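## Task

Take the red tank top from the laundry pile and lay it on the left arm's side of the table, separated from the other garments. All remaining garments must stay on the side where the pile sits, and nothing may lie on the floor or drape over a table edge. Dropping or tossing garments is allowed. The result must hold without the robot supporting anything; finish by opening the grippers and pulling the arms away.

## Robot and tools

Robot: two arms, left_arm and right_arm, each with a parallel two-finger gripper. Each arm has six joints (waist, shoulder, elbow, wrist pitch, wrist yaw, wrist roll); their ranges in rad are waist -2.618..3.054, shoulder 0..3.142, elbow 0..3.142, wrist pitch -1.571..1.571, wrist yaw -1.571..1.571, wrist roll -2.094..2.094. Elbows stop just before full extension.

World frame: origin on the tabletop midway between the arms; +z up, +x outward across the table, +y toward left_arm. So the left arm's half of the table is the +y half. The names left/right refer to arms, not to image sides.

Gripper frame: fingers extend along the gripper's +z and close along its y. The reported end_effector_position sits between the finger pads, roughly 1 cm short of the tips. Reported positions can be slightly wrong, more so at long reach.

The 14-number row (used by execute_actions rows and by move target): left_arm dx, dy, dz, rx, ry, rz, opening, then right_arm dx, dy, dz, rx, ry, rz, opening. Every value lies in [-1, 1], always all 14 even if one arm is idle. dx..rz are an offset, expressed in that gripper's own axes, from the gripper pose shown in the most recent result (or, before any result in the scene has shown it and for later calls within one reply, from the pose at the start of that action). Scale: 1.0 = 0.6 m of translation or 180 degrees of rotation; rx, ry, rz form a single rotation vector. Opening is absolute, not an offset: +1 fully open (0.094 m), -1 closed. Because offsets are counted from the last reported pose, an all-zero row drives the arm back to that pose; it is not a pause.

Tools:
- execute_actions {actions, pictures}. actions holds at most one item. Empty list: just report state. {"rows": [...], "steps": n}: up to 15 rows and n up to 15 control steps of 1/30 s; each row is one step and the final row repeats to fill. Every row is measured from the same base pose, not from the previous row. {"steps": n} without rows: a wait of up to 300 steps counted from the last result. pictures (bool) toggles camera images, on by default.
- move {target, speed}: target is one 14-number row as above; each gripper follows a straight line to its target, all arms finishing together in 0.5 to 10 s (cut off at 10 s). speed is the top path speed in m/s, 0.002 to 0.5, default 0.25; rotation is capped at twice that in rad/s. Openings are applied at the start. Paths ignore obstacles and the other arm. Grippers lag, may wander and may exceed speed near full reach. Faster contact and aiming deeper past a contact both press harder.
- wait {seconds}: 0 to 10 s, nothing new commanded.
- zoom_image {camera, region}: camera is cam_high, cam_left_wrist or cam_right_wrist (each 504x504); region [x0, y0, x1, y1] in image pixels from the top-left, at most 504x504.
- finished_scene {scene}: ends the current scene (pass its number) irreversibly and reports success; the reply says what comes next.

Control behaviour: each step, the commanded pose is limited to 70 mm and 16 degrees from the measured pose, then solved with damped IK favouring position over orientation. Far targets need several actions; afterwards the arm drifts only to the last clipped pose, so read the new pose and send the remainder. Arms usually settle a centimetre or more short, typically low, and can sag further under repeated zero offsets. To hold an arm steady, put the correction back to its desired pose in the first call of a reply and zeros after, raising the aim if it still sags.

Results: a state line per arm gives end_effector_position (m) and end_effector_quat_wxyz in the world frame. grip_measured is the finger opening on the command scale; the last joint value is the opening in metres (each gripper may read off by up to ~1 mm). To grasp, command roughly 0.03 below grip_measured for a firm hold, less for a light one; pads push about 50-62 N, less on very thin items. "pose unreachable" means a clearance check altered or blocked that arm's command; HELD marks steps where the row was not fully sent. "Hand target" shows where the controller is steering. A move adds a "move:" line with its ending (done, off_target, moving, held, fault) and limits (paced = pose clipped; held = some steps blocked, after which the arm may jump faster), plus each gripper's remaining distance. FAULT lines report an arm stop. Camera results list any changed calibration; cam_high is fixed above and behind, the wrist cameras ride on the hands.

The simulation keeps running while replies are written. Holding loads heats motors: MOTOR HOT from 75 °C, a 10 s arm stop at 90 °C, and at 100 °C the arm goes limp and falls; avoid long holds. Avoid collisions or hard pressing between the arms, slamming, dropping the robot onto things, and pushing garments off the table. Before finishing, release the garment, open the grippers and lift the arms clear so nothing depends on the robot.

Each tool is called after "Request:" by a JSON object that holds its "fn" and its "kwargs", one argument or row to a line.

## Session

Request:
{"fn": "execute_actions", "kwargs": {
  "actions": []
}}

Scene clock: 0.00 s of 6000.00 s.
left_arm: end_effector_position=(+0.3861, +0.2844, +0.4023) grip_measured=+1.000 end_effector_quat_wxyz=(+0.702, -0.015, +0.712, +0.008) | right_arm: end_effector_position=(+0.3745, -0.3190, +0.4145) grip_measured=+1.000 end_effector_quat_wxyz=(+0.714, +0.013, +0.699, -0.017)
Joint positions: left_arm=[-0.012  1.048  1.042 -0.009  0.004 -0.011  0.094] | right_arm=[ 0.001  1.055  1.059  0.017  0.    -0.005  0.094]
Joint velocities: left_arm=[ 0.002 -0.007 -0.007  0.022  0.007  0.007  0.   ] | right_arm=[-0.002 -0.002  0.002 -0.022 -0.007  0.007  0.   ]
Motor temperatures (°C, as the motors report them): left_arm=[25 27 26 24 27 26] | right_arm=[26 26 24 25 25 28]
Hand target (left_arm): +0.382, +0.284, +0.418; +0.716, -0.016, +0.698, +0.007
Hand target (right_arm): +0.372, -0.319, +0.421; +0.719, +0.013, +0.695, -0.018

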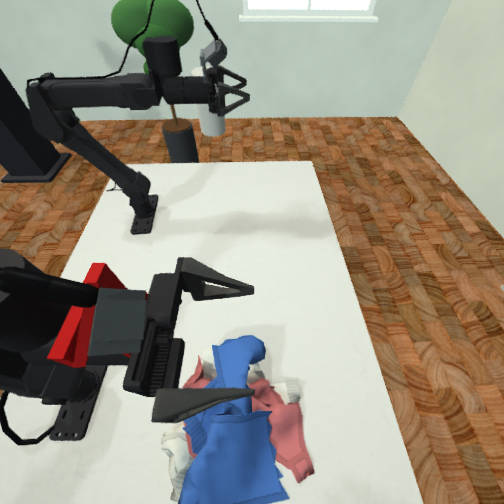

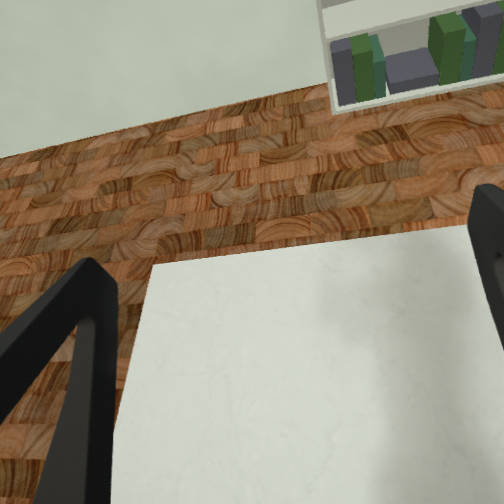

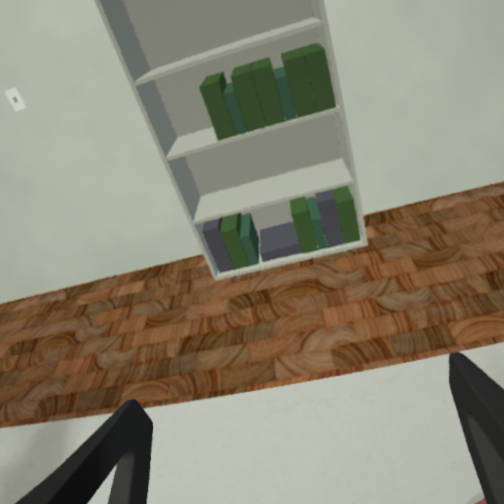

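Request:
{"fn": "zoom_image", "kwargs": {
  "camera": "cam_high",
  "region": [120, 300, 360, 504]
}}

Region (120, 300, 360, 504) of cam_high's 504x504 image, scaled by 2.100, with more detail than that image has; it fills the top 428 rows of this view, and the rest is white.

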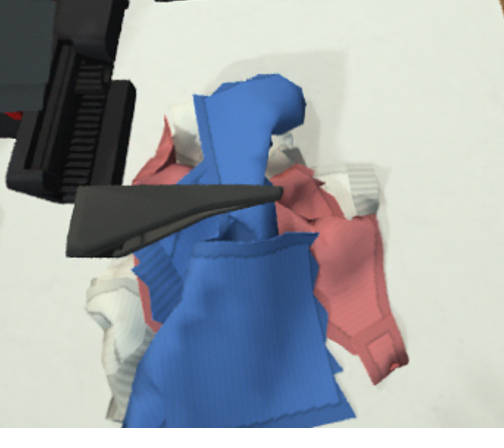

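Request:
{"fn": "move", "kwargs": {
  "target": [0, 0, 0, 0, 0, 0, 1, 0.191, -0.168, 0.076, 0, 0.5, 0, 1],
  "speed": 0.4
}}

Scene clock: 34.60 s of 6000.00 s.
left_arm: end_effector_position=(+0.3861, +0.2844, +0.4015) grip_measured=+1.000 end_effector_quat_wxyz=(+0.701, -0.015, +0.713, +0.008) | right_arm: end_effector_position=(+0.4196, -0.4203, +0.2901) grip_measured=+1.000 end_effector_quat_wxyz=(+0.224, +0.025, +0.973, -0.042)
Joint positions: left_arm=[-0.012  1.048  1.042 -0.013  0.004 -0.011  0.094] | right_arm=[-0.237  2.026  2.457 -1.542 -0.031 -0.223  0.094]
Joint velocities: left_arm=[ 0.007 -0.002 -0.007  0.037  0.066  0.037  0.   ] | right_arm=[-0.002 -0.002 -0.012 -0.007 -0.022  0.051  0.   ]
Motor temperatures (°C, as the motors report them): left_arm=[25 27 28 30 27 26] | right_arm=[26 27 27 31 25 28]
Hand target (left_arm): +0.386, +0.284, +0.402; +0.702, -0.015, +0.712, +0.008
Hand target (right_arm): +0.420, -0.423, +0.294; +0.227, +0.023, +0.972, -0.051
Off the commanded pose (left_arm): 0.001 m, 0 deg.
Off the commanded pose (right_arm): 0.012 m, 25 deg; orientation clipped at the last step of the last action.
joint sent to its limit (right arm) — the command would take joint 4 (wrist pitch) past its lower limit, so that joint was sent only as far as its limit.
After step 90, 29.03 s passed at rest.
move: off_target (right_arm); limits=paced
camera_calibration (this result's frames):
cam_left_wrist: T_world_to_cam=[[0.0215381, -0.967665, -0.251316, 0.367233], [-0.802843, 0.133063, -0.581151, 0.508399], [0.595801, 0.214284, -0.774018, 0.109842], [0, 0, 0, 1]] pos_world=[0.334812, 0.264172, 0.472768]
cam_right_wrist: T_world_to_cam=[[-0.291436, -0.94981, -0.113695, -0.238961], [-0.953301, 0.278527, 0.116792, 0.533361], [-0.079263, 0.142423, -0.986627, 0.494173], [0, 0, 0, 1]] pos_world=[0.477981, -0.445905, 0.398104]

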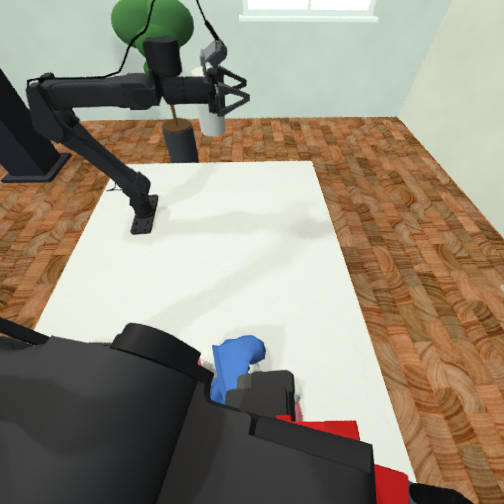

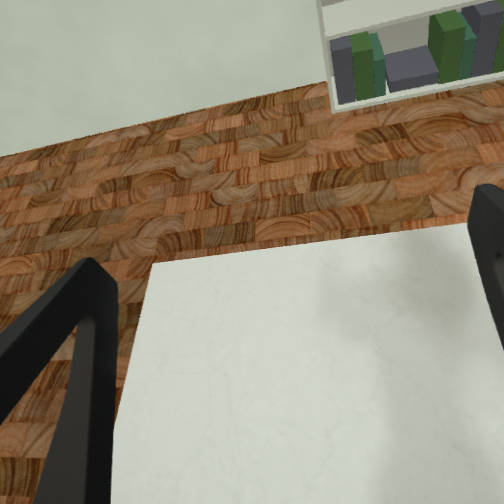

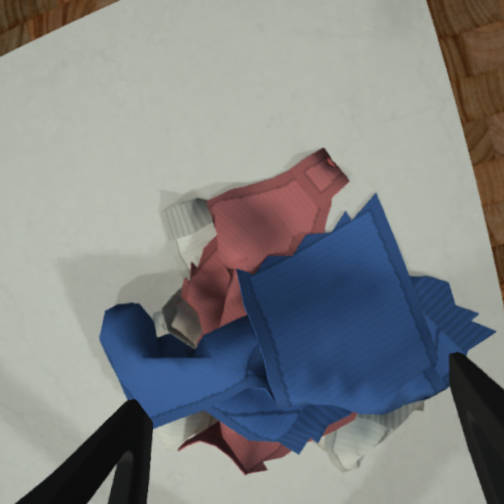

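Request:
{"fn": "move", "kwargs": {
  "target": [0, 0, 0, 0, 0, 0, 1, 0.085, 0.0255, 0.384, 0, 0.139, 0, 0.3],
  "speed": 0.3
}}

Scene clock: 57.23 s of 6000.00 s.
left_arm: end_effector_position=(+0.3861, +0.2844, +0.4006) grip_measured=+1.000 end_effector_quat_wxyz=(+0.699, -0.015, +0.715, +0.008) | right_arm: end_effector_position=(+0.4672, -0.4243, +0.0452) grip_measured=+0.301 end_effector_quat_wxyz=(-0.001, +0.033, +0.999, -0.027)
Joint positions: left_arm=[-0.012  1.048  1.042 -0.016  0.004 -0.011  0.094] | right_arm=[-0.187  2.541  2.401 -1.424  0.053 -0.166  0.061]
Joint velocities: left_arm=[ 0.007 -0.002 -0.012 -0.095 -0.051  0.022  0.   ] | right_arm=[-0.012  0.002 -0.017 -0.037 -0.022 -0.007 -0.001]
Motor temperatures (°C, as the motors report them): left_arm=[25 27 28 31 27 26] | right_arm=[26 29 27 29 25 28]
Hand target (left_arm): +0.386, +0.284, +0.401; +0.701, -0.015, +0.713, +0.008
Hand target (right_arm): +0.471, -0.423, +0.056; +0.009, +0.033, +0.999, -0.034
Off the commanded pose (left_arm): 0.001 m, 0 deg.
Off the commanded pose (right_arm): 0.017 m, 2 deg.
After step 90, 18.17 s passed at rest.
move: off_target (right_arm)
camera_calibration (this result's frames):
cam_left_wrist: T_world_to_cam=[[0.0206759, -0.967697, -0.251266, 0.36734], [-0.804832, 0.13299, -0.57841, 0.50758], [0.593142, 0.214186, -0.776084, 0.111075], [0, 0, 0, 1]] pos_world=[0.335039, 0.26418, 0.472093]
cam_right_wrist: T_world_to_cam=[[-0.346466, -0.937982, -0.0122673, -0.230583], [-0.795438, 0.286832, 0.533859, 0.519298], [-0.497232, 0.194722, -0.845484, 0.467961], [0, 0, 0, 1]] pos_world=[0.565866, -0.456356, 0.115593]

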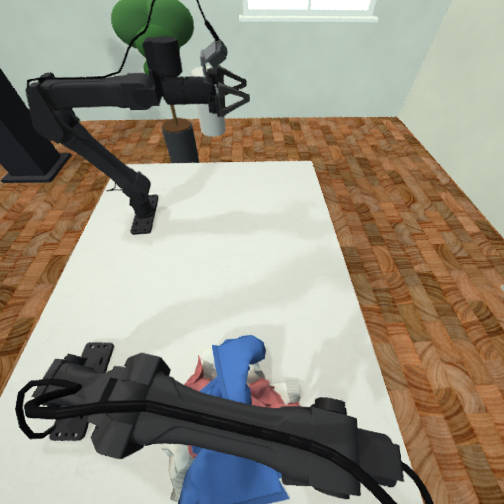

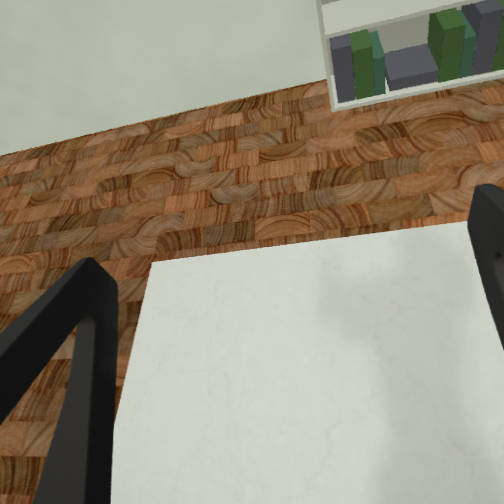

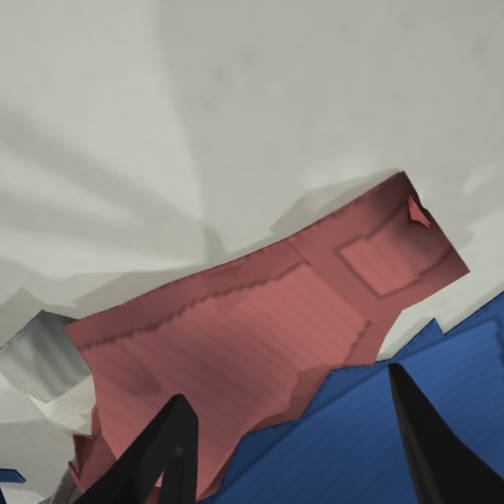

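Request:
{"fn": "move", "kwargs": {
  "target": [0, 0, 0, 0, 0, 0, 1, -0.0552, -0.0045, 0.0256, 0, 0, 0, 0.3],
  "speed": 0.1
}}

Request:
{"fn": "move", "kwargs": {
  "target": [0, 0, 0, 0, 0, 0, 1, 0, 0, 0, 0, 0, 0, -1],
  "speed": 0.1
}}

Scene clock: 89.67 s of 6000.00 s.
left_arm: end_effector_position=(+0.3861, +0.2844, +0.3998) grip_measured=+1.000 end_effector_quat_wxyz=(+0.698, -0.016, +0.716, +0.008) | right_arm: end_effector_position=(+0.4967, -0.4313, +0.0249) grip_measured=+0.301 end_effector_quat_wxyz=(+0.013, +0.033, +0.999, -0.030)
Joint positions: left_arm=[-0.012  1.048  1.042 -0.02   0.004 -0.011  0.094] | right_arm=[-0.187  2.784  2.792 -1.541  0.053 -0.166  0.061]
Joint velocities: left_arm=[-0.007 -0.007 -0.007  0.095 -0.037  0.081  0.   ] | right_arm=[-0.002 -0.012 -0.017  0.037  0.037  0.037 -0.   ]
Motor temperatures (°C, as the motors report them): left_arm=[25 27 28 32 27 26] | right_arm=[26 35 27 27 25 28]
Hand target (left_arm): +0.386, +0.284, +0.401; +0.699, -0.015, +0.715, +0.008
Hand target (right_arm): +0.498, -0.430, +0.029; +0.017, +0.032, +0.999, -0.031
Off the commanded pose (left_arm): 0.001 m, 0 deg.
Off the commanded pose (right_arm): 0.006 m, 2 deg.
joint sent to its limit (right arm) — the command would take joint 4 (wrist pitch) past its lower limit, so that joint was sent only as far as its limit.
After step 90, 28.50 s passed at rest.
move: done
camera_calibration (this result's frames):
cam_left_wrist: T_world_to_cam=[[0.0198139, -0.967729, -0.251213, 0.367446], [-0.806812, 0.132917, -0.575662, 0.506756], [0.590476, 0.214088, -0.778142, 0.112304], [0, 0, 0, 1]] pos_world=[0.335264, 0.264189, 0.471417]
cam_right_wrist: T_world_to_cam=[[-0.346084, -0.938077, -0.0154184, -0.227352], [-0.810108, 0.290503, 0.509247, 0.565085], [-0.473234, 0.188733, -0.860482, 0.452745], [0, 0, 0, 1]] pos_world=[0.593351, -0.46288, 0.0983063]

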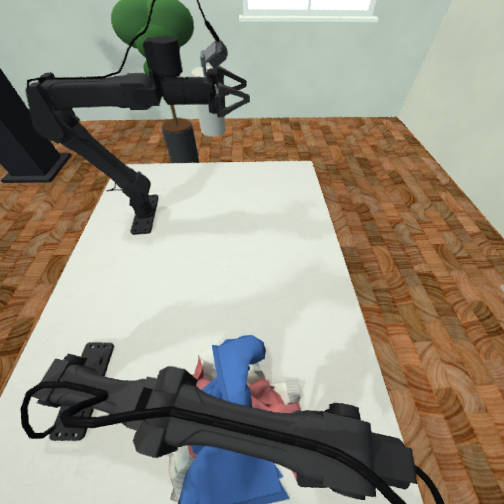

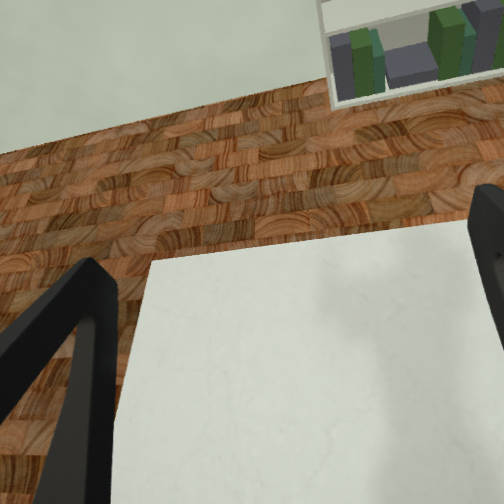

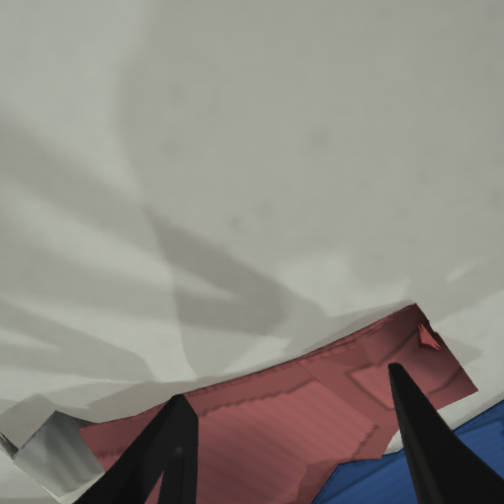

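Scene clock: 90.17 s of 6000.00 s.
left_arm: end_effector_position=(+0.3860, +0.2844, +0.3989) grip_measured=+1.000 end_effector_quat_wxyz=(+0.697, -0.016, +0.717, +0.008) | right_arm: end_effector_position=(+0.4967, -0.4313, +0.0249) grip_measured=-0.995 end_effector_quat_wxyz=(+0.013, +0.033, +0.999, -0.030)
Joint positions: left_arm=[-0.012  1.048  1.042 -0.023  0.004 -0.011  0.094] | right_arm=[-0.187  2.784  2.792 -1.541  0.053 -0.166  0.   ]
Joint velocities: left_arm=[ 0.002  0.002 -0.002  0.051  0.007 -0.022  0.   ] | right_arm=[ 0.007 -0.012  0.002  0.022 -0.095  0.022  0.   ]
Motor temperatures (°C, as the motors report them): left_arm=[25 27 28 32 27 26] | right_arm=[26 35 27 27 25 28]
Hand target (left_arm): +0.386, +0.284, +0.400; +0.698, -0.016, +0.716, +0.008
Hand target (right_arm): +0.497, -0.431, +0.025; +0.013, +0.033, +0.999, -0.030
Off the commanded pose (left_arm): 0.001 m, 0 deg.
Off the commanded pose (right_arm): 0.000 m, 0 deg.
move: done
camera_calibration (this result's frames):
cam_left_wrist: T_world_to_cam=[[0.0189521, -0.967761, -0.251158, 0.367551], [-0.808783, 0.132845, -0.572907, 0.505929], [0.587802, 0.21399, -0.78019, 0.113532], [0, 0, 0, 1]] pos_world=[0.335486, 0.264197, 0.47074]
cam_right_wrist: T_world_to_cam=[[-0.346084, -0.938077, -0.0154184, -0.227352], [-0.810108, 0.290503, 0.509247, 0.565085], [-0.473234, 0.188733, -0.860482, 0.452745], [0, 0, 0, 1]] pos_world=[0.593351, -0.46288, 0.0983063]

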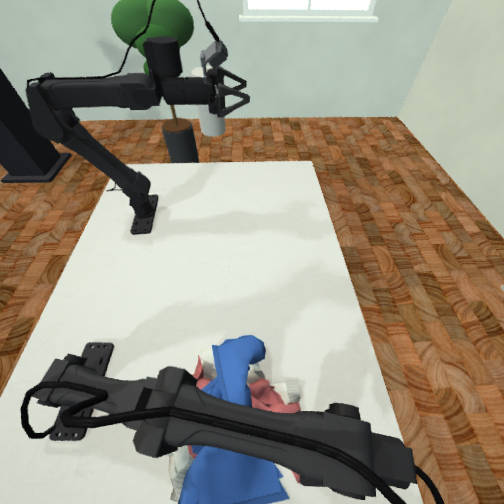

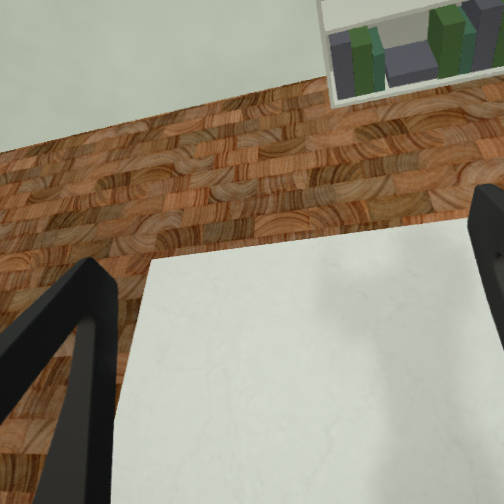

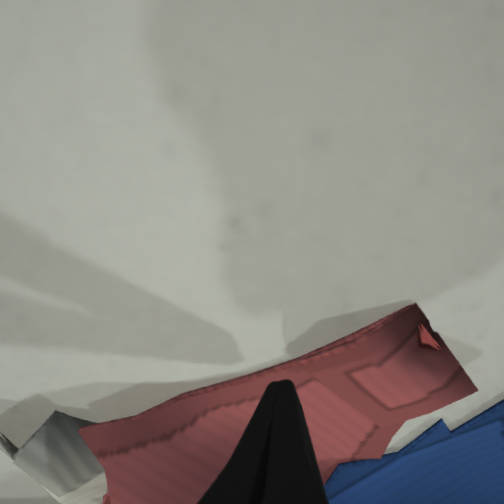

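Request:
{"fn": "move", "kwargs": {
  "target": [0, 0, 0, 0, 0, 0, 1, 0, 0, 0, 0, 0, 0, 0.3],
  "speed": 0.1
}}

Request:
{"fn": "move", "kwargs": {
  "target": [0, 0, 0, 0, 0, 0, 1, 0, 0, 0.035, 0, 0, 0, 0.3],
  "speed": 0.05
}}

Request:
{"fn": "move", "kwargs": {
  "target": [0, 0, 0, 0, 0, 0, 1, 0, 0, 0, 0, 0, 0, -1],
  "speed": 0.1
}}

Scene clock: 101.43 s of 6000.00 s.
left_arm: end_effector_position=(+0.3860, +0.2844, +0.3981) grip_measured=+1.000 end_effector_quat_wxyz=(+0.696, -0.016, +0.718, +0.008) | right_arm: end_effector_position=(+0.4967, -0.4313, +0.0249) grip_measured=+0.299 end_effector_quat_wxyz=(+0.013, +0.033, +0.999, -0.030)
Joint positions: left_arm=[-0.012  1.048  1.042 -0.027  0.004 -0.011  0.094] | right_arm=[-0.187  2.784  2.792 -1.541  0.053 -0.166  0.061]
Joint velocities: left_arm=[-0.012 -0.002 -0.037  0.007 -0.037  0.007  0.   ] | right_arm=[-0.002 -0.022 -0.012  0.081 -0.022  0.007 -0.   ]
Motor temperatures (°C, as the motors report them): left_arm=[25 27 28 32 27 26] | right_arm=[26 36 27 27 25 28]
Hand target (left_arm): +0.386, +0.284, +0.399; +0.697, -0.016, +0.717, +0.008
Hand target (right_arm): +0.497, -0.431, +0.025; +0.013, +0.033, +0.999, -0.030
Off the commanded pose (left_arm): 0.001 m, 0 deg.
Off the commanded pose (right_arm): 0.000 m, 0 deg.
After step 90, 7.57 s passed at rest.
move: done
camera_calibration (this result's frames):
cam_left_wrist: T_world_to_cam=[[0.0180905, -0.967792, -0.251099, 0.367655], [-0.810743, 0.132773, -0.570146, 0.505097], [0.585122, 0.213891, -0.782229, 0.114756], [0, 0, 0, 1]] pos_world=[0.335707, 0.264205, 0.470062]
cam_right_wrist: T_world_to_cam=[[-0.346084, -0.938077, -0.0154184, -0.227352], [-0.810108, 0.290503, 0.509247, 0.565085], [-0.473234, 0.188733, -0.860482, 0.452745], [0, 0, 0, 1]] pos_world=[0.593351, -0.46288, 0.0983063]

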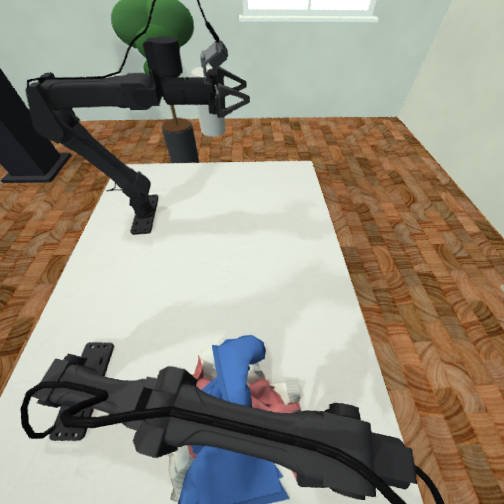

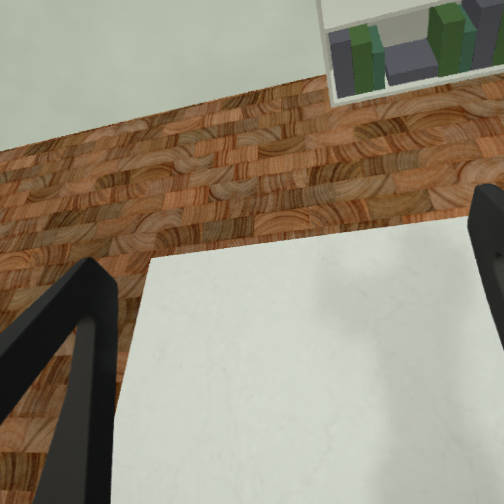

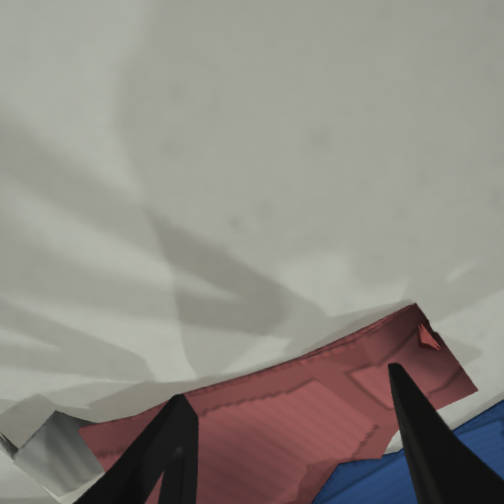

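Scene clock: 102.13 s of 6000.00 s.
left_arm: end_effector_position=(+0.3860, +0.2844, +0.3972) grip_measured=+1.000 end_effector_quat_wxyz=(+0.694, -0.016, +0.719, +0.008) | right_arm: end_effector_position=(+0.4953, -0.4303, +0.0151) grip_measured=+0.299 end_effector_quat_wxyz=(+0.012, +0.033, +0.999, -0.028)
Joint positions: left_arm=[-0.012  1.048  1.042 -0.03   0.004 -0.011  0.094] | right_arm=[-0.187  2.729  2.642 -1.451  0.05  -0.166  0.061]
Joint velocities: left_arm=[ 0.002  0.002  0.007  0.022 -0.037 -0.081  0.   ] | right_arm=[ 0.017 -0.046 -0.071  0.051 -0.007 -0.007  0.   ]
Motor temperatures (°C, as the motors report them): left_arm=[25 27 28 32 27 26] | right_arm=[26 36 27 27 25 28]
Hand target (left_arm): +0.386, +0.284, +0.398; +0.696, -0.016, +0.718, +0.008
Hand target (right_arm): +0.497, -0.432, +0.004; +0.011, +0.033, +0.999, -0.030
Off the commanded pose (left_arm): 0.001 m, 0 deg.
Off the commanded pose (right_arm): 0.012 m, 0 deg.
move: off_target (right_arm)
camera_calibration (this result's frames):
cam_left_wrist: T_world_to_cam=[[0.0172291, -0.967824, -0.251037, 0.367757], [-0.812695, 0.132701, -0.567378, 0.504261], [0.582435, 0.213792, -0.784259, 0.115978], [0, 0, 0, 1]] pos_world=[0.335925, 0.264213, 0.469384]
cam_right_wrist: T_world_to_cam=[[-0.346, -0.938047, -0.0187848, -0.227002], [-0.808887, 0.288095, 0.512545, 0.566959], [-0.475379, 0.192535, -0.858455, 0.446111], [0, 0, 0, 1]] pos_world=[0.592135, -0.462168, 0.0881097]

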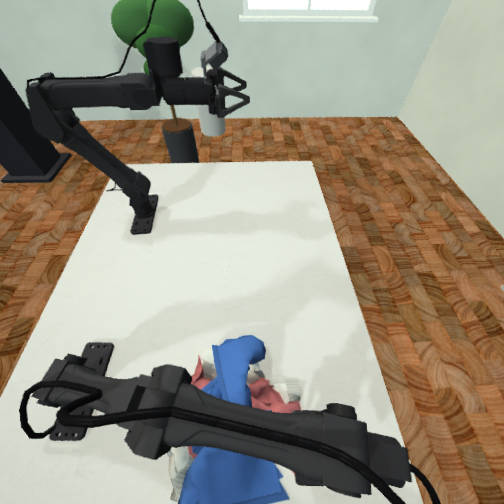

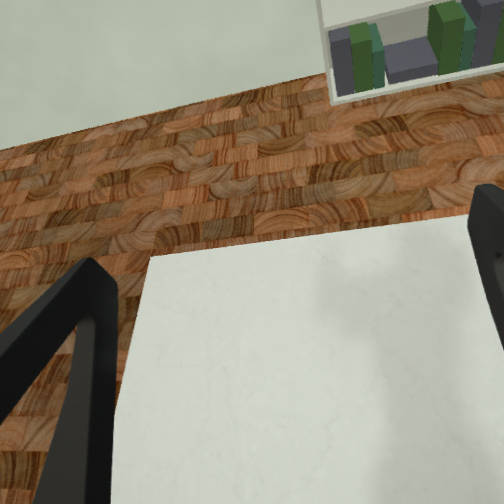

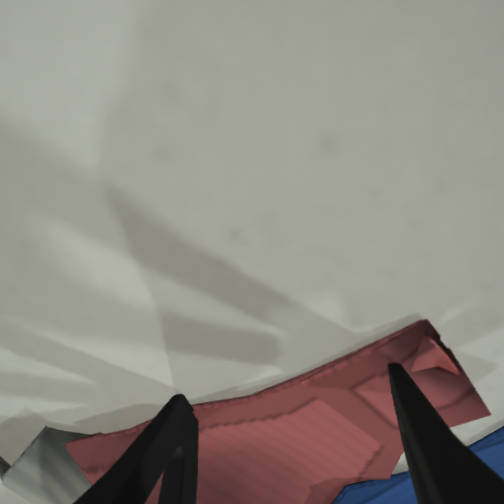

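Scene clock: 102.63 s of 6000.00 s.
left_arm: end_effector_position=(+0.3860, +0.2844, +0.3964) grip_measured=+1.000 end_effector_quat_wxyz=(+0.693, -0.016, +0.720, +0.008) | right_arm: end_effector_position=(+0.4952, -0.4302, +0.0156) grip_measured=-0.994 end_effector_quat_wxyz=(+0.012, +0.033, +0.999, -0.028)
Joint positions: left_arm=[-0.012  1.048  1.042 -0.033  0.004 -0.011  0.094] | right_arm=[-0.187  2.727  2.642 -1.451  0.05  -0.166  0.   ]
Joint velocities: left_arm=[ 0.002  0.007 -0.007  0.081 -0.007  0.007  0.   ] | right_arm=[-0.002 -0.002 -0.012 -0.007 -0.007  0.007  0.   ]
Motor temperatures (°C, as the motors report them): left_arm=[25 27 28 32 27 26] | right_arm=[26 36 27 27 25 28]
Hand target (left_arm): +0.386, +0.284, +0.397; +0.694, -0.016, +0.719, +0.008
Hand target (right_arm): +0.495, -0.430, +0.015; +0.012, +0.033, +0.999, -0.028
Off the commanded pose (left_arm): 0.001 m, 0 deg.
Off the commanded pose (right_arm): 0.000 m, 0 deg.
move: done
camera_calibration (this result's frames):
cam_left_wrist: T_world_to_cam=[[0.0163679, -0.967856, -0.250973, 0.367858], [-0.814637, 0.132629, -0.564603, 0.503421], [0.57974, 0.213693, -0.78628, 0.117197], [0, 0, 0, 1]] pos_world=[0.33614, 0.264221, 0.468705]
cam_right_wrist: T_world_to_cam=[[-0.345993, -0.938048, -0.0188311, -0.227003], [-0.809077, 0.28814, 0.51222, 0.566788], [-0.475061, 0.19246, -0.858648, 0.446298], [0, 0, 0, 1]] pos_world=[0.592053, -0.462149, 0.0886185]

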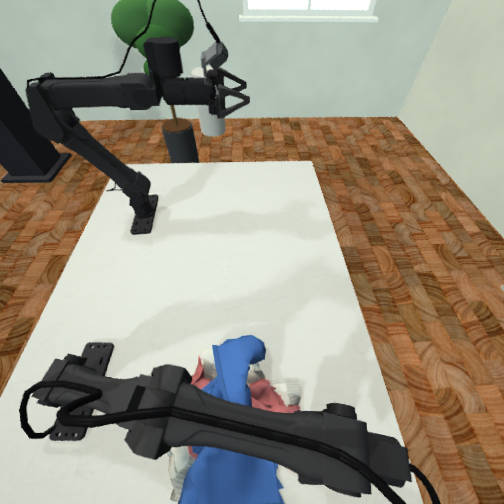

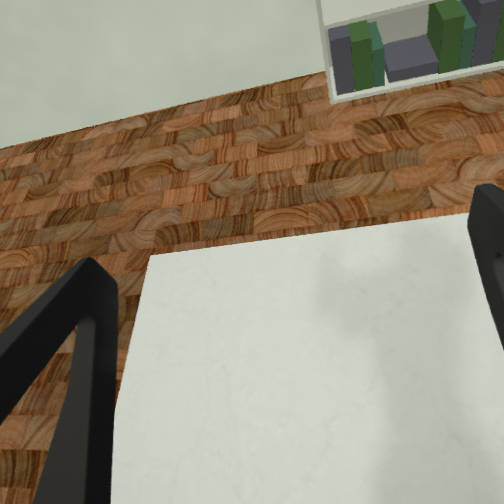

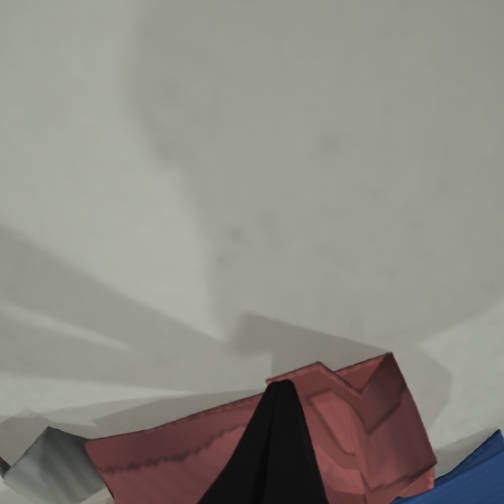

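Request:
{"fn": "move", "kwargs": {
  "target": [0, 0, 0, 0, 0, 0, 1, 0, 0, -0.2, 0, 0, 0, -1],
  "speed": 0.15
}}

Scene clock: 108.10 s of 6000.00 s.
left_arm: end_effector_position=(+0.3859, +0.2844, +0.3955) grip_measured=+1.000 end_effector_quat_wxyz=(+0.692, -0.016, +0.722, +0.008) | right_arm: end_effector_position=(+0.4971, -0.4307, +0.1322) grip_measured=-0.995 end_effector_quat_wxyz=(+0.104, +0.035, +0.993, -0.046)
Joint positions: left_arm=[-0.012  1.048  1.042 -0.037  0.004 -0.011  0.094] | right_arm=[-0.187  2.54   2.735 -1.543  0.05  -0.166  0.   ]
Joint velocities: left_arm=[-0.007  0.002  0.002  0.037  0.037  0.022  0.   ] | right_arm=[-0.012 -0.007  0.017 -0.037 -0.007 -0.007 -0.001]
Motor temperatures (°C, as the motors report them): left_arm=[25 27 28 32 27 26] | right_arm=[26 36 27 27 25 28]
Hand target (left_arm): +0.386, +0.284, +0.396; +0.693, -0.016, +0.720, +0.008
Hand target (right_arm): +0.495, -0.424, +0.136; +0.101, +0.031, +0.993, -0.046
Off the commanded pose (left_arm): 0.001 m, 0 deg.
Off the commanded pose (right_arm): 0.009 m, 11 deg.
joint sent to its limit (right arm) — the command would take joint 4 (wrist pitch) past its lower limit, so that joint was sent only as far as its limit.
After step 90, 1.30 s passed at rest.
move: off_target (right_arm)
camera_calibration (this result's frames):
cam_left_wrist: T_world_to_cam=[[0.015507, -0.967887, -0.250905, 0.367958], [-0.816569, 0.132558, -0.561821, 0.502577], [0.577039, 0.213594, -0.788291, 0.118413], [0, 0, 0, 1]] pos_world=[0.336354, 0.264229, 0.468025]
cam_right_wrist: T_world_to_cam=[[-0.340451, -0.939355, -0.0412949, -0.224919], [-0.887891, 0.306726, 0.342883, 0.57826], [-0.309423, 0.1534, -0.93847, 0.458836], [0, 0, 0, 1]] pos_world=[0.578832, -0.459031, 0.223041]

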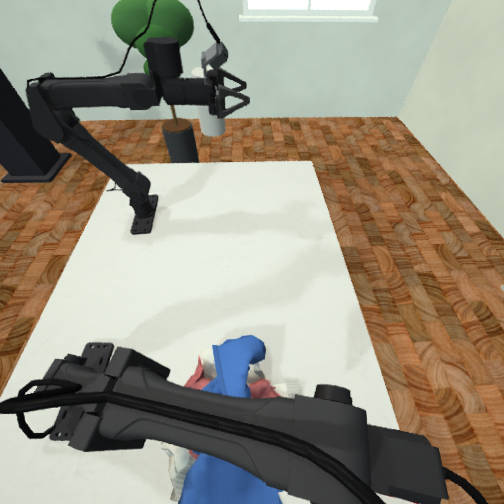

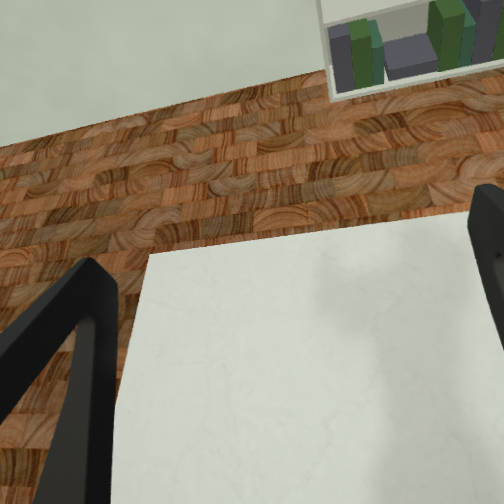

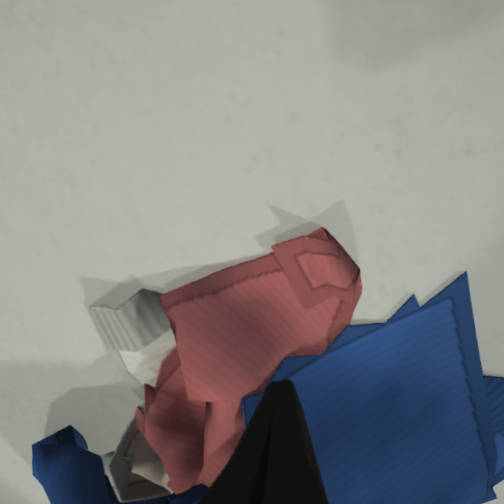

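Request:
{"fn": "move", "kwargs": {
  "target": [0, 0, 0, 0, 0, 0, 1, 0.0763, 0.0405, 0.1208, 0, 0.061, 0, 0.5],
  "speed": 0.2
}}

Request:
{"fn": "move", "kwargs": {
  "target": [0, 0, 0, 0, 0, 0, 1, 0, 0, 0.092, 0, 0, 0, 0.5],
  "speed": 0.05
}}

Request:
{"fn": "move", "kwargs": {
  "target": [0, 0, 0, 0, 0, 0, 1, 0, 0, 0.02, 0, 0, 0, -1],
  "speed": 0.05
}}

Scene clock: 153.80 s of 6000.00 s.
left_arm: end_effector_position=(+0.3859, +0.2844, +0.3947) grip_measured=+1.000 end_effector_quat_wxyz=(+0.691, -0.016, +0.723, +0.008) | right_arm: end_effector_position=(+0.4642, -0.4100, +0.0403) grip_measured=+0.498 end_effector_quat_wxyz=(-0.007, +0.038, +0.999, -0.033)
Joint positions: left_arm=[-0.012  1.048  1.042 -0.04   0.004 -0.011  0.094] | right_arm=[-0.154  2.512  2.327 -1.39   0.068 -0.123  0.07 ]
Joint velocities: left_arm=[-0.007 -0.007 -0.007 -0.037  0.051 -0.022  0.   ] | right_arm=[ 0.002 -0.022 -0.002  0.066  0.022 -0.051  0.   ]
Motor temperatures (°C, as the motors report them): left_arm=[25 27 28 34 27 26] | right_arm=[26 38 26 27 25 28]
Hand target (left_arm): +0.386, +0.284, +0.396; +0.692, -0.016, +0.722, +0.008
Hand target (right_arm): +0.468, -0.410, +0.050; +0.008, +0.040, +0.998, -0.041
Off the commanded pose (left_arm): 0.001 m, 0 deg.
Off the commanded pose (right_arm): 0.011 m, 2 deg.
After step 90, 41.53 s passed at rest.
move: off_target (right_arm)
camera_calibration (this result's frames):
cam_left_wrist: T_world_to_cam=[[0.0146462, -0.967919, -0.250835, 0.368056], [-0.818492, 0.132487, -0.559033, 0.501729], [0.574331, 0.213494, -0.790294, 0.119627], [0, 0, 0, 1]] pos_world=[0.336565, 0.264237, 0.467345]
cam_right_wrist: T_world_to_cam=[[-0.356121, -0.934432, 0.00392892, -0.213035], [-0.786257, 0.301917, 0.539117, 0.517175], [-0.504954, 0.188902, -0.842222, 0.460621], [0, 0, 0, 1]] pos_world=[0.563359, -0.442222, 0.109965]

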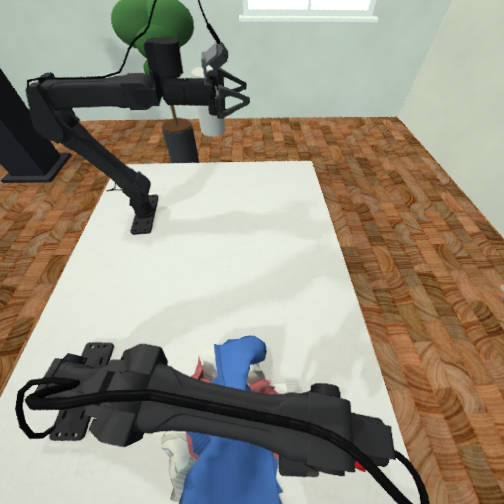

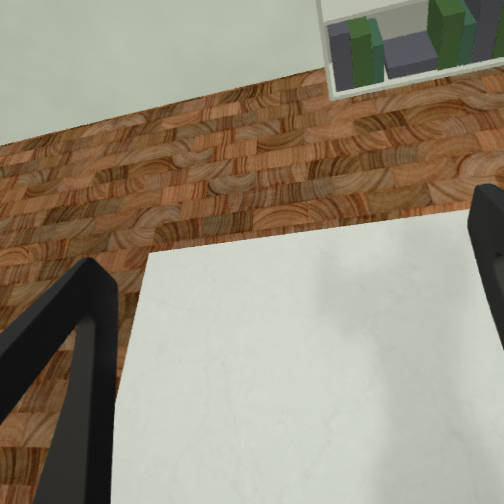

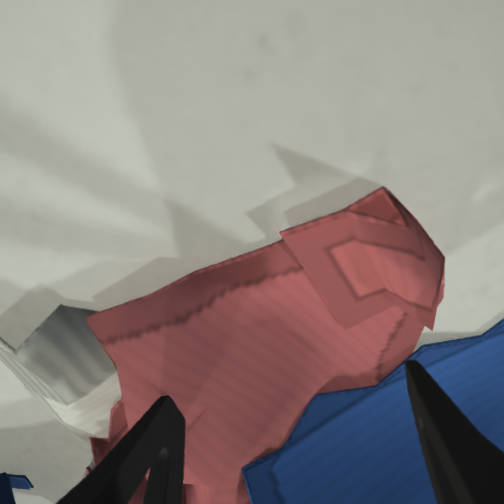

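Scene clock: 155.13 s of 6000.00 s.
left_arm: end_effector_position=(+0.3858, +0.2844, +0.3938) grip_measured=+1.000 end_effector_quat_wxyz=(+0.690, -0.016, +0.724, +0.008) | right_arm: end_effector_position=(+0.4611, -0.4094, +0.0188) grip_measured=+0.498 end_effector_quat_wxyz=(+0.001, +0.035, +0.999, -0.031)
Joint positions: left_arm=[-0.012  1.048  1.042 -0.044  0.004 -0.011  0.094] | right_arm=[-0.157  2.469  2.164 -1.253  0.06  -0.133  0.07 ]
Joint velocities: left_arm=[-0.012 -0.022 -0.007  0.095 -0.022 -0.037  0.   ] | right_arm=[-0.032 -0.002 -0.002  0.051 -0.051 -0.037  0.001]
Motor temperatures (°C, as the motors report them): left_arm=[25 27 28 34 27 26] | right_arm=[26 38 26 27 25 28]
Hand target (left_arm): +0.386, +0.284, +0.395; +0.691, -0.016, +0.723, +0.008
Hand target (right_arm): +0.460, -0.413, -0.013; -0.008, +0.038, +0.999, -0.033
Off the commanded pose (left_arm): 0.001 m, 0 deg.
Off the commanded pose (right_arm): 0.034 m, 1 deg.
move: off_target (right_arm)
camera_calibration (this result's frames):
cam_left_wrist: T_world_to_cam=[[0.0137858, -0.967951, -0.250761, 0.368154], [-0.820405, 0.132417, -0.556238, 0.500876], [0.571616, 0.213394, -0.792286, 0.120838], [0, 0, 0, 1]] pos_world=[0.336773, 0.264244, 0.466663]
cam_right_wrist: T_world_to_cam=[[-0.349654, -0.936855, -0.00670368, -0.217213], [-0.797037, 0.293695, 0.527708, 0.527995], [-0.492417, 0.189858, -0.8494, 0.4356], [0, 0, 0, 1]] pos_world=[0.559379, -0.441269, 0.089915]

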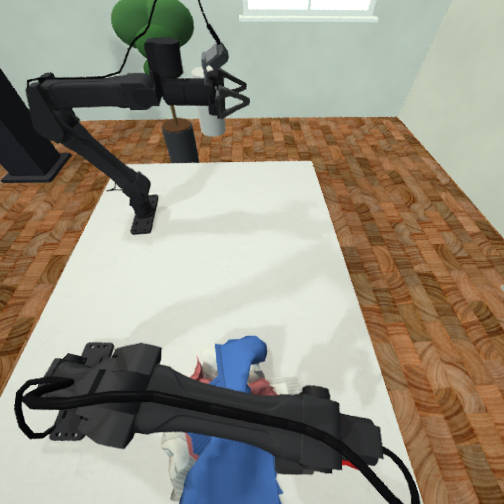

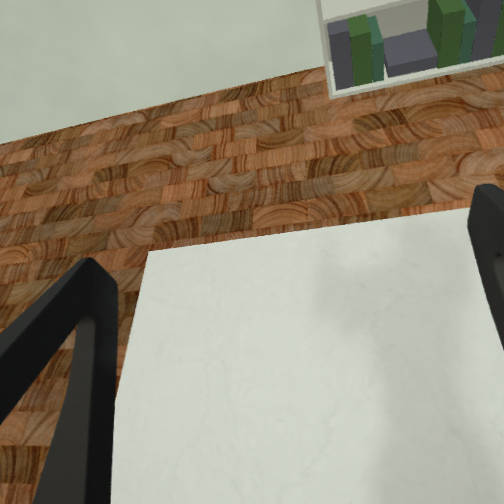

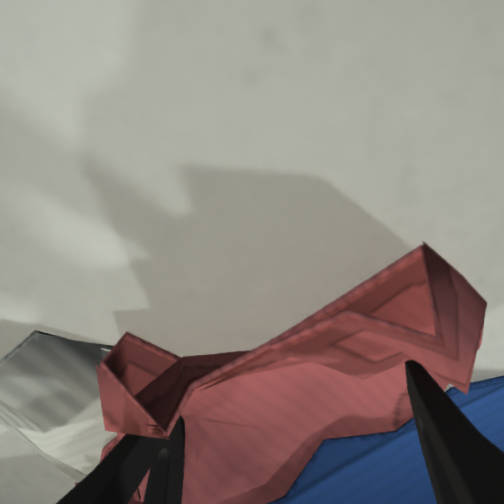

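Scene clock: 155.83 s of 6000.00 s.
left_arm: end_effector_position=(+0.3858, +0.2844, +0.3930) grip_measured=+1.000 end_effector_quat_wxyz=(+0.688, -0.016, +0.725, +0.008) | right_arm: end_effector_position=(+0.4615, -0.4092, +0.0192) grip_measured=-0.985 end_effector_quat_wxyz=(+0.003, +0.034, +0.999, -0.031)
Joint positions: left_arm=[-0.012  1.048  1.042 -0.047  0.004 -0.011  0.094] | right_arm=[-0.157  2.465  2.158 -1.247  0.061 -0.133  0.001]
Joint velocities: left_arm=[ 0.012  0.002  0.007 -0.051  0.022  0.007  0.   ] | right_arm=[-0.007 -0.007  0.012  0.051 -0.11  -0.022 -0.   ]
Motor temperatures (°C, as the motors report them): left_arm=[25 27 28 34 27 26] | right_arm=[26 38 26 27 25 28]
Hand target (left_arm): +0.386, +0.284, +0.394; +0.690, -0.016, +0.724, +0.008
Hand target (right_arm): +0.461, -0.410, +0.007; +0.001, +0.035, +0.999, -0.031
Off the commanded pose (left_arm): 0.001 m, 0 deg.
Off the commanded pose (right_arm): 0.012 m, 0 deg.
move: off_target (right_arm)
camera_calibration (this result's frames):
cam_left_wrist: T_world_to_cam=[[0.0129255, -0.967983, -0.250685, 0.36825], [-0.822309, 0.132347, -0.553437, 0.50002], [0.568895, 0.213294, -0.79427, 0.122046], [0, 0, 0, 1]] pos_world=[0.33698, 0.264252, 0.465981]
cam_right_wrist: T_world_to_cam=[[-0.348566, -0.937261, -0.00658942, -0.217602], [-0.799439, 0.293626, 0.5241, 0.529173], [-0.489284, 0.187952, -0.851631, 0.433912], [0, 0, 0, 1]] pos_world=[0.559499, -0.440883, 0.0907593]

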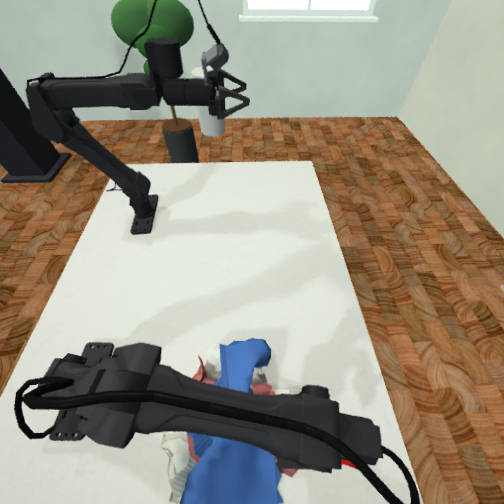

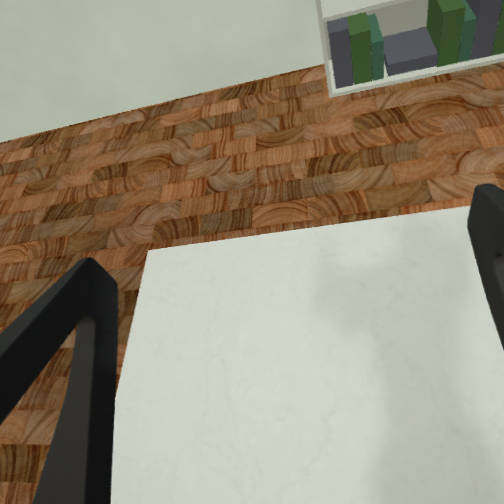

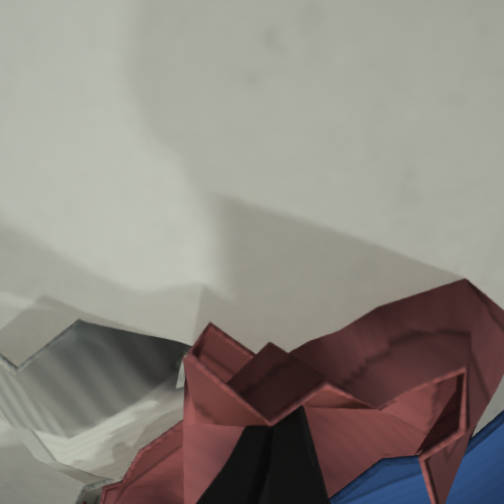

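Request:
{"fn": "move", "kwargs": {
  "target": [0, 0, 0, 0, 0, 0, 1, 0, 0, -0.25, 0, 0, 0, -1],
  "speed": 0.12
}}

Scene clock: 161.67 s of 6000.00 s.
left_arm: end_effector_position=(+0.3858, +0.2844, +0.3920) grip_measured=+1.000 end_effector_quat_wxyz=(+0.687, -0.016, +0.727, +0.007) | right_arm: end_effector_position=(+0.4617, -0.4040, +0.1557) grip_measured=-0.985 end_effector_quat_wxyz=(+0.077, +0.032, +0.996, -0.043)
Joint positions: left_arm=[-0.012  1.048  1.042 -0.051  0.004 -0.011  0.094] | right_arm=[-0.146  2.35   2.491 -1.546  0.061 -0.132  0.001]
Joint velocities: left_arm=[-0.007  0.012 -0.007 -0.007 -0.022  0.022  0.   ] | right_arm=[ 0.012 -0.007 -0.017 -0.051  0.007  0.095 -0.001]
Motor temperatures (°C, as the motors report them): left_arm=[25 27 28 34 27 26] | right_arm=[26 38 26 27 25 28]
Hand target (left_arm): +0.386, +0.284, +0.393; +0.688, -0.016, +0.725, +0.008
Hand target (right_arm): +0.463, -0.400, +0.169; +0.093, +0.031, +0.994, -0.046
Off the commanded pose (left_arm): 0.001 m, 0 deg.
Off the commanded pose (right_arm): 0.014 m, 9 deg.
joint sent to its limit (right arm) — the command would take joint 4 (wrist pitch) past its lower limit, so that joint was sent only as far as its limit.
After step 90, 1.23 s passed at rest.
move: off_target (right_arm)
camera_calibration (this result's frames):
cam_left_wrist: T_world_to_cam=[[0.0119701, -0.968018, -0.250596, 0.368355], [-0.824413, 0.132269, -0.550317, 0.499063], [0.565863, 0.213182, -0.796463, 0.123385], [0, 0, 0, 1]] pos_world=[0.337206, 0.26426, 0.465223]
cam_right_wrist: T_world_to_cam=[[-0.33729, -0.94093, -0.0297761, -0.214842], [-0.869579, 0.299284, 0.39276, 0.511372], [-0.360648, 0.158367, -0.919159, 0.488437], [0, 0, 0, 1]] pos_world=[0.548369, -0.432549, 0.241707]

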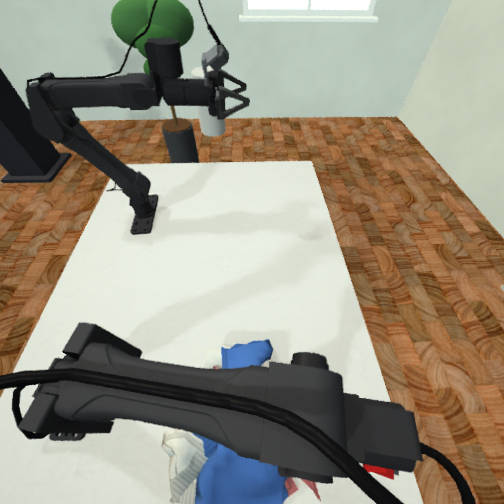

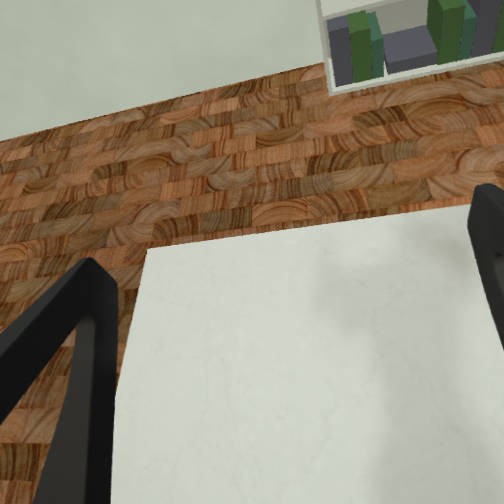

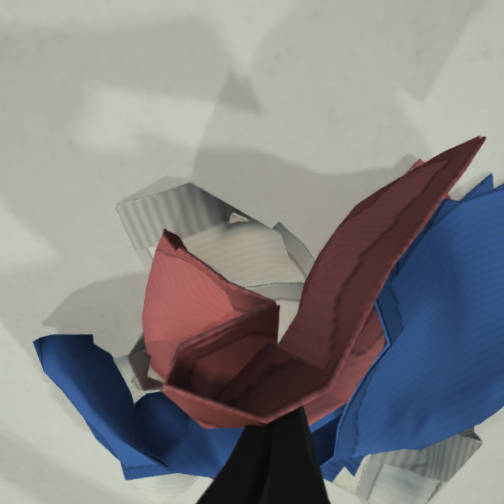

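Request:
{"fn": "move", "kwargs": {
  "target": [0, 0, 0, 0, 0, 0, 1, -0.057, -0.03, -0.362, 0, 0, 0, -1],
  "speed": 0.15
}}

Scene clock: 172.00 s of 6000.00 s.
left_arm: end_effector_position=(+0.3857, +0.2844, +0.3912) grip_measured=+1.000 end_effector_quat_wxyz=(+0.686, -0.016, +0.728, +0.007) | right_arm: end_effector_position=(+0.4653, -0.4047, +0.3606) grip_measured=-0.985 end_effector_quat_wxyz=(+0.356, +0.027, +0.930, -0.091)
Joint positions: left_arm=[-0.012  1.048  1.042 -0.054  0.004 -0.011  0.094] | right_arm=[-0.146  2.158  2.858 -1.52   0.061 -0.156  0.001]
Joint velocities: left_arm=[-0.007  0.007  0.002 -0.037 -0.022  0.007  0.   ] | right_arm=[ 0.007  0.007  0.002 -0.007  0.022 -0.095  0.   ]
Motor temperatures (°C, as the motors report them): left_arm=[25 27 28 34 27 26] | right_arm=[26 38 27 27 25 28]
Hand target (left_arm): +0.386, +0.284, +0.392; +0.687, -0.016, +0.726, +0.007
Hand target (right_arm): +0.463, -0.405, +0.378; +0.380, +0.025, +0.919, -0.098
Off the commanded pose (left_arm): 0.001 m, 0 deg.
Off the commanded pose (right_arm): 0.016 m, 33 deg; orientation clipped at the last step of the last action.
elbow stopped short (right arm): the move would have taken joint 3 (elbow) straighter than the controller allows; a more bent joint 3 avoids this.
move: off_target (right_arm); limits=paced
camera_calibration (this result's frames):
cam_left_wrist: T_world_to_cam=[[0.0111104, -0.968049, -0.250514, 0.368449], [-0.826296, 0.1322, -0.547502, 0.498198], [0.563127, 0.213081, -0.798426, 0.124587], [0, 0, 0, 1]] pos_world=[0.337408, 0.264268, 0.464539]
cam_right_wrist: T_world_to_cam=[[-0.279476, -0.955694, -0.0924217, -0.218465], [-0.940317, 0.291896, -0.17493, 0.668868], [0.194157, 0.0380169, -0.980233, 0.393337], [0, 0, 0, 1]] pos_world=[0.491523, -0.418979, 0.482376]

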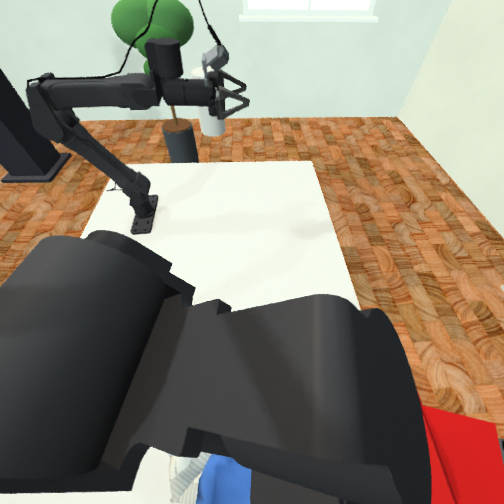

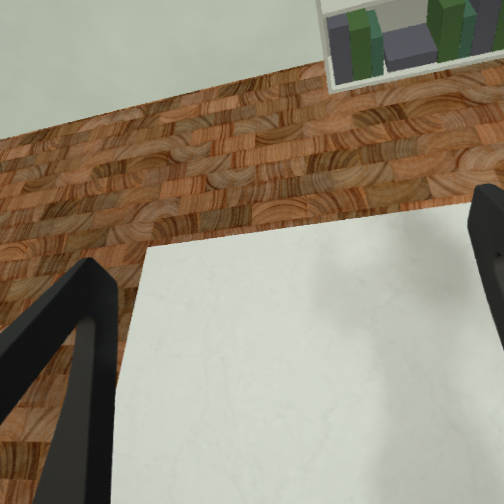

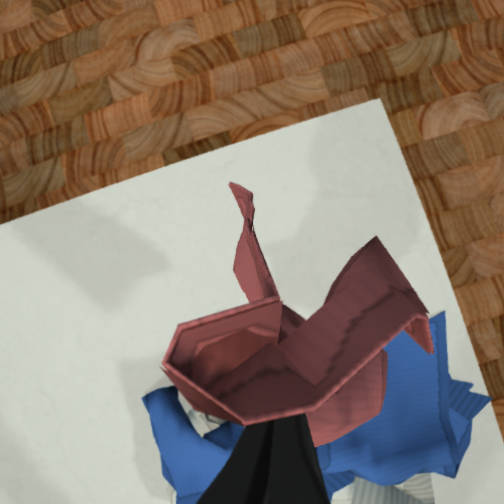

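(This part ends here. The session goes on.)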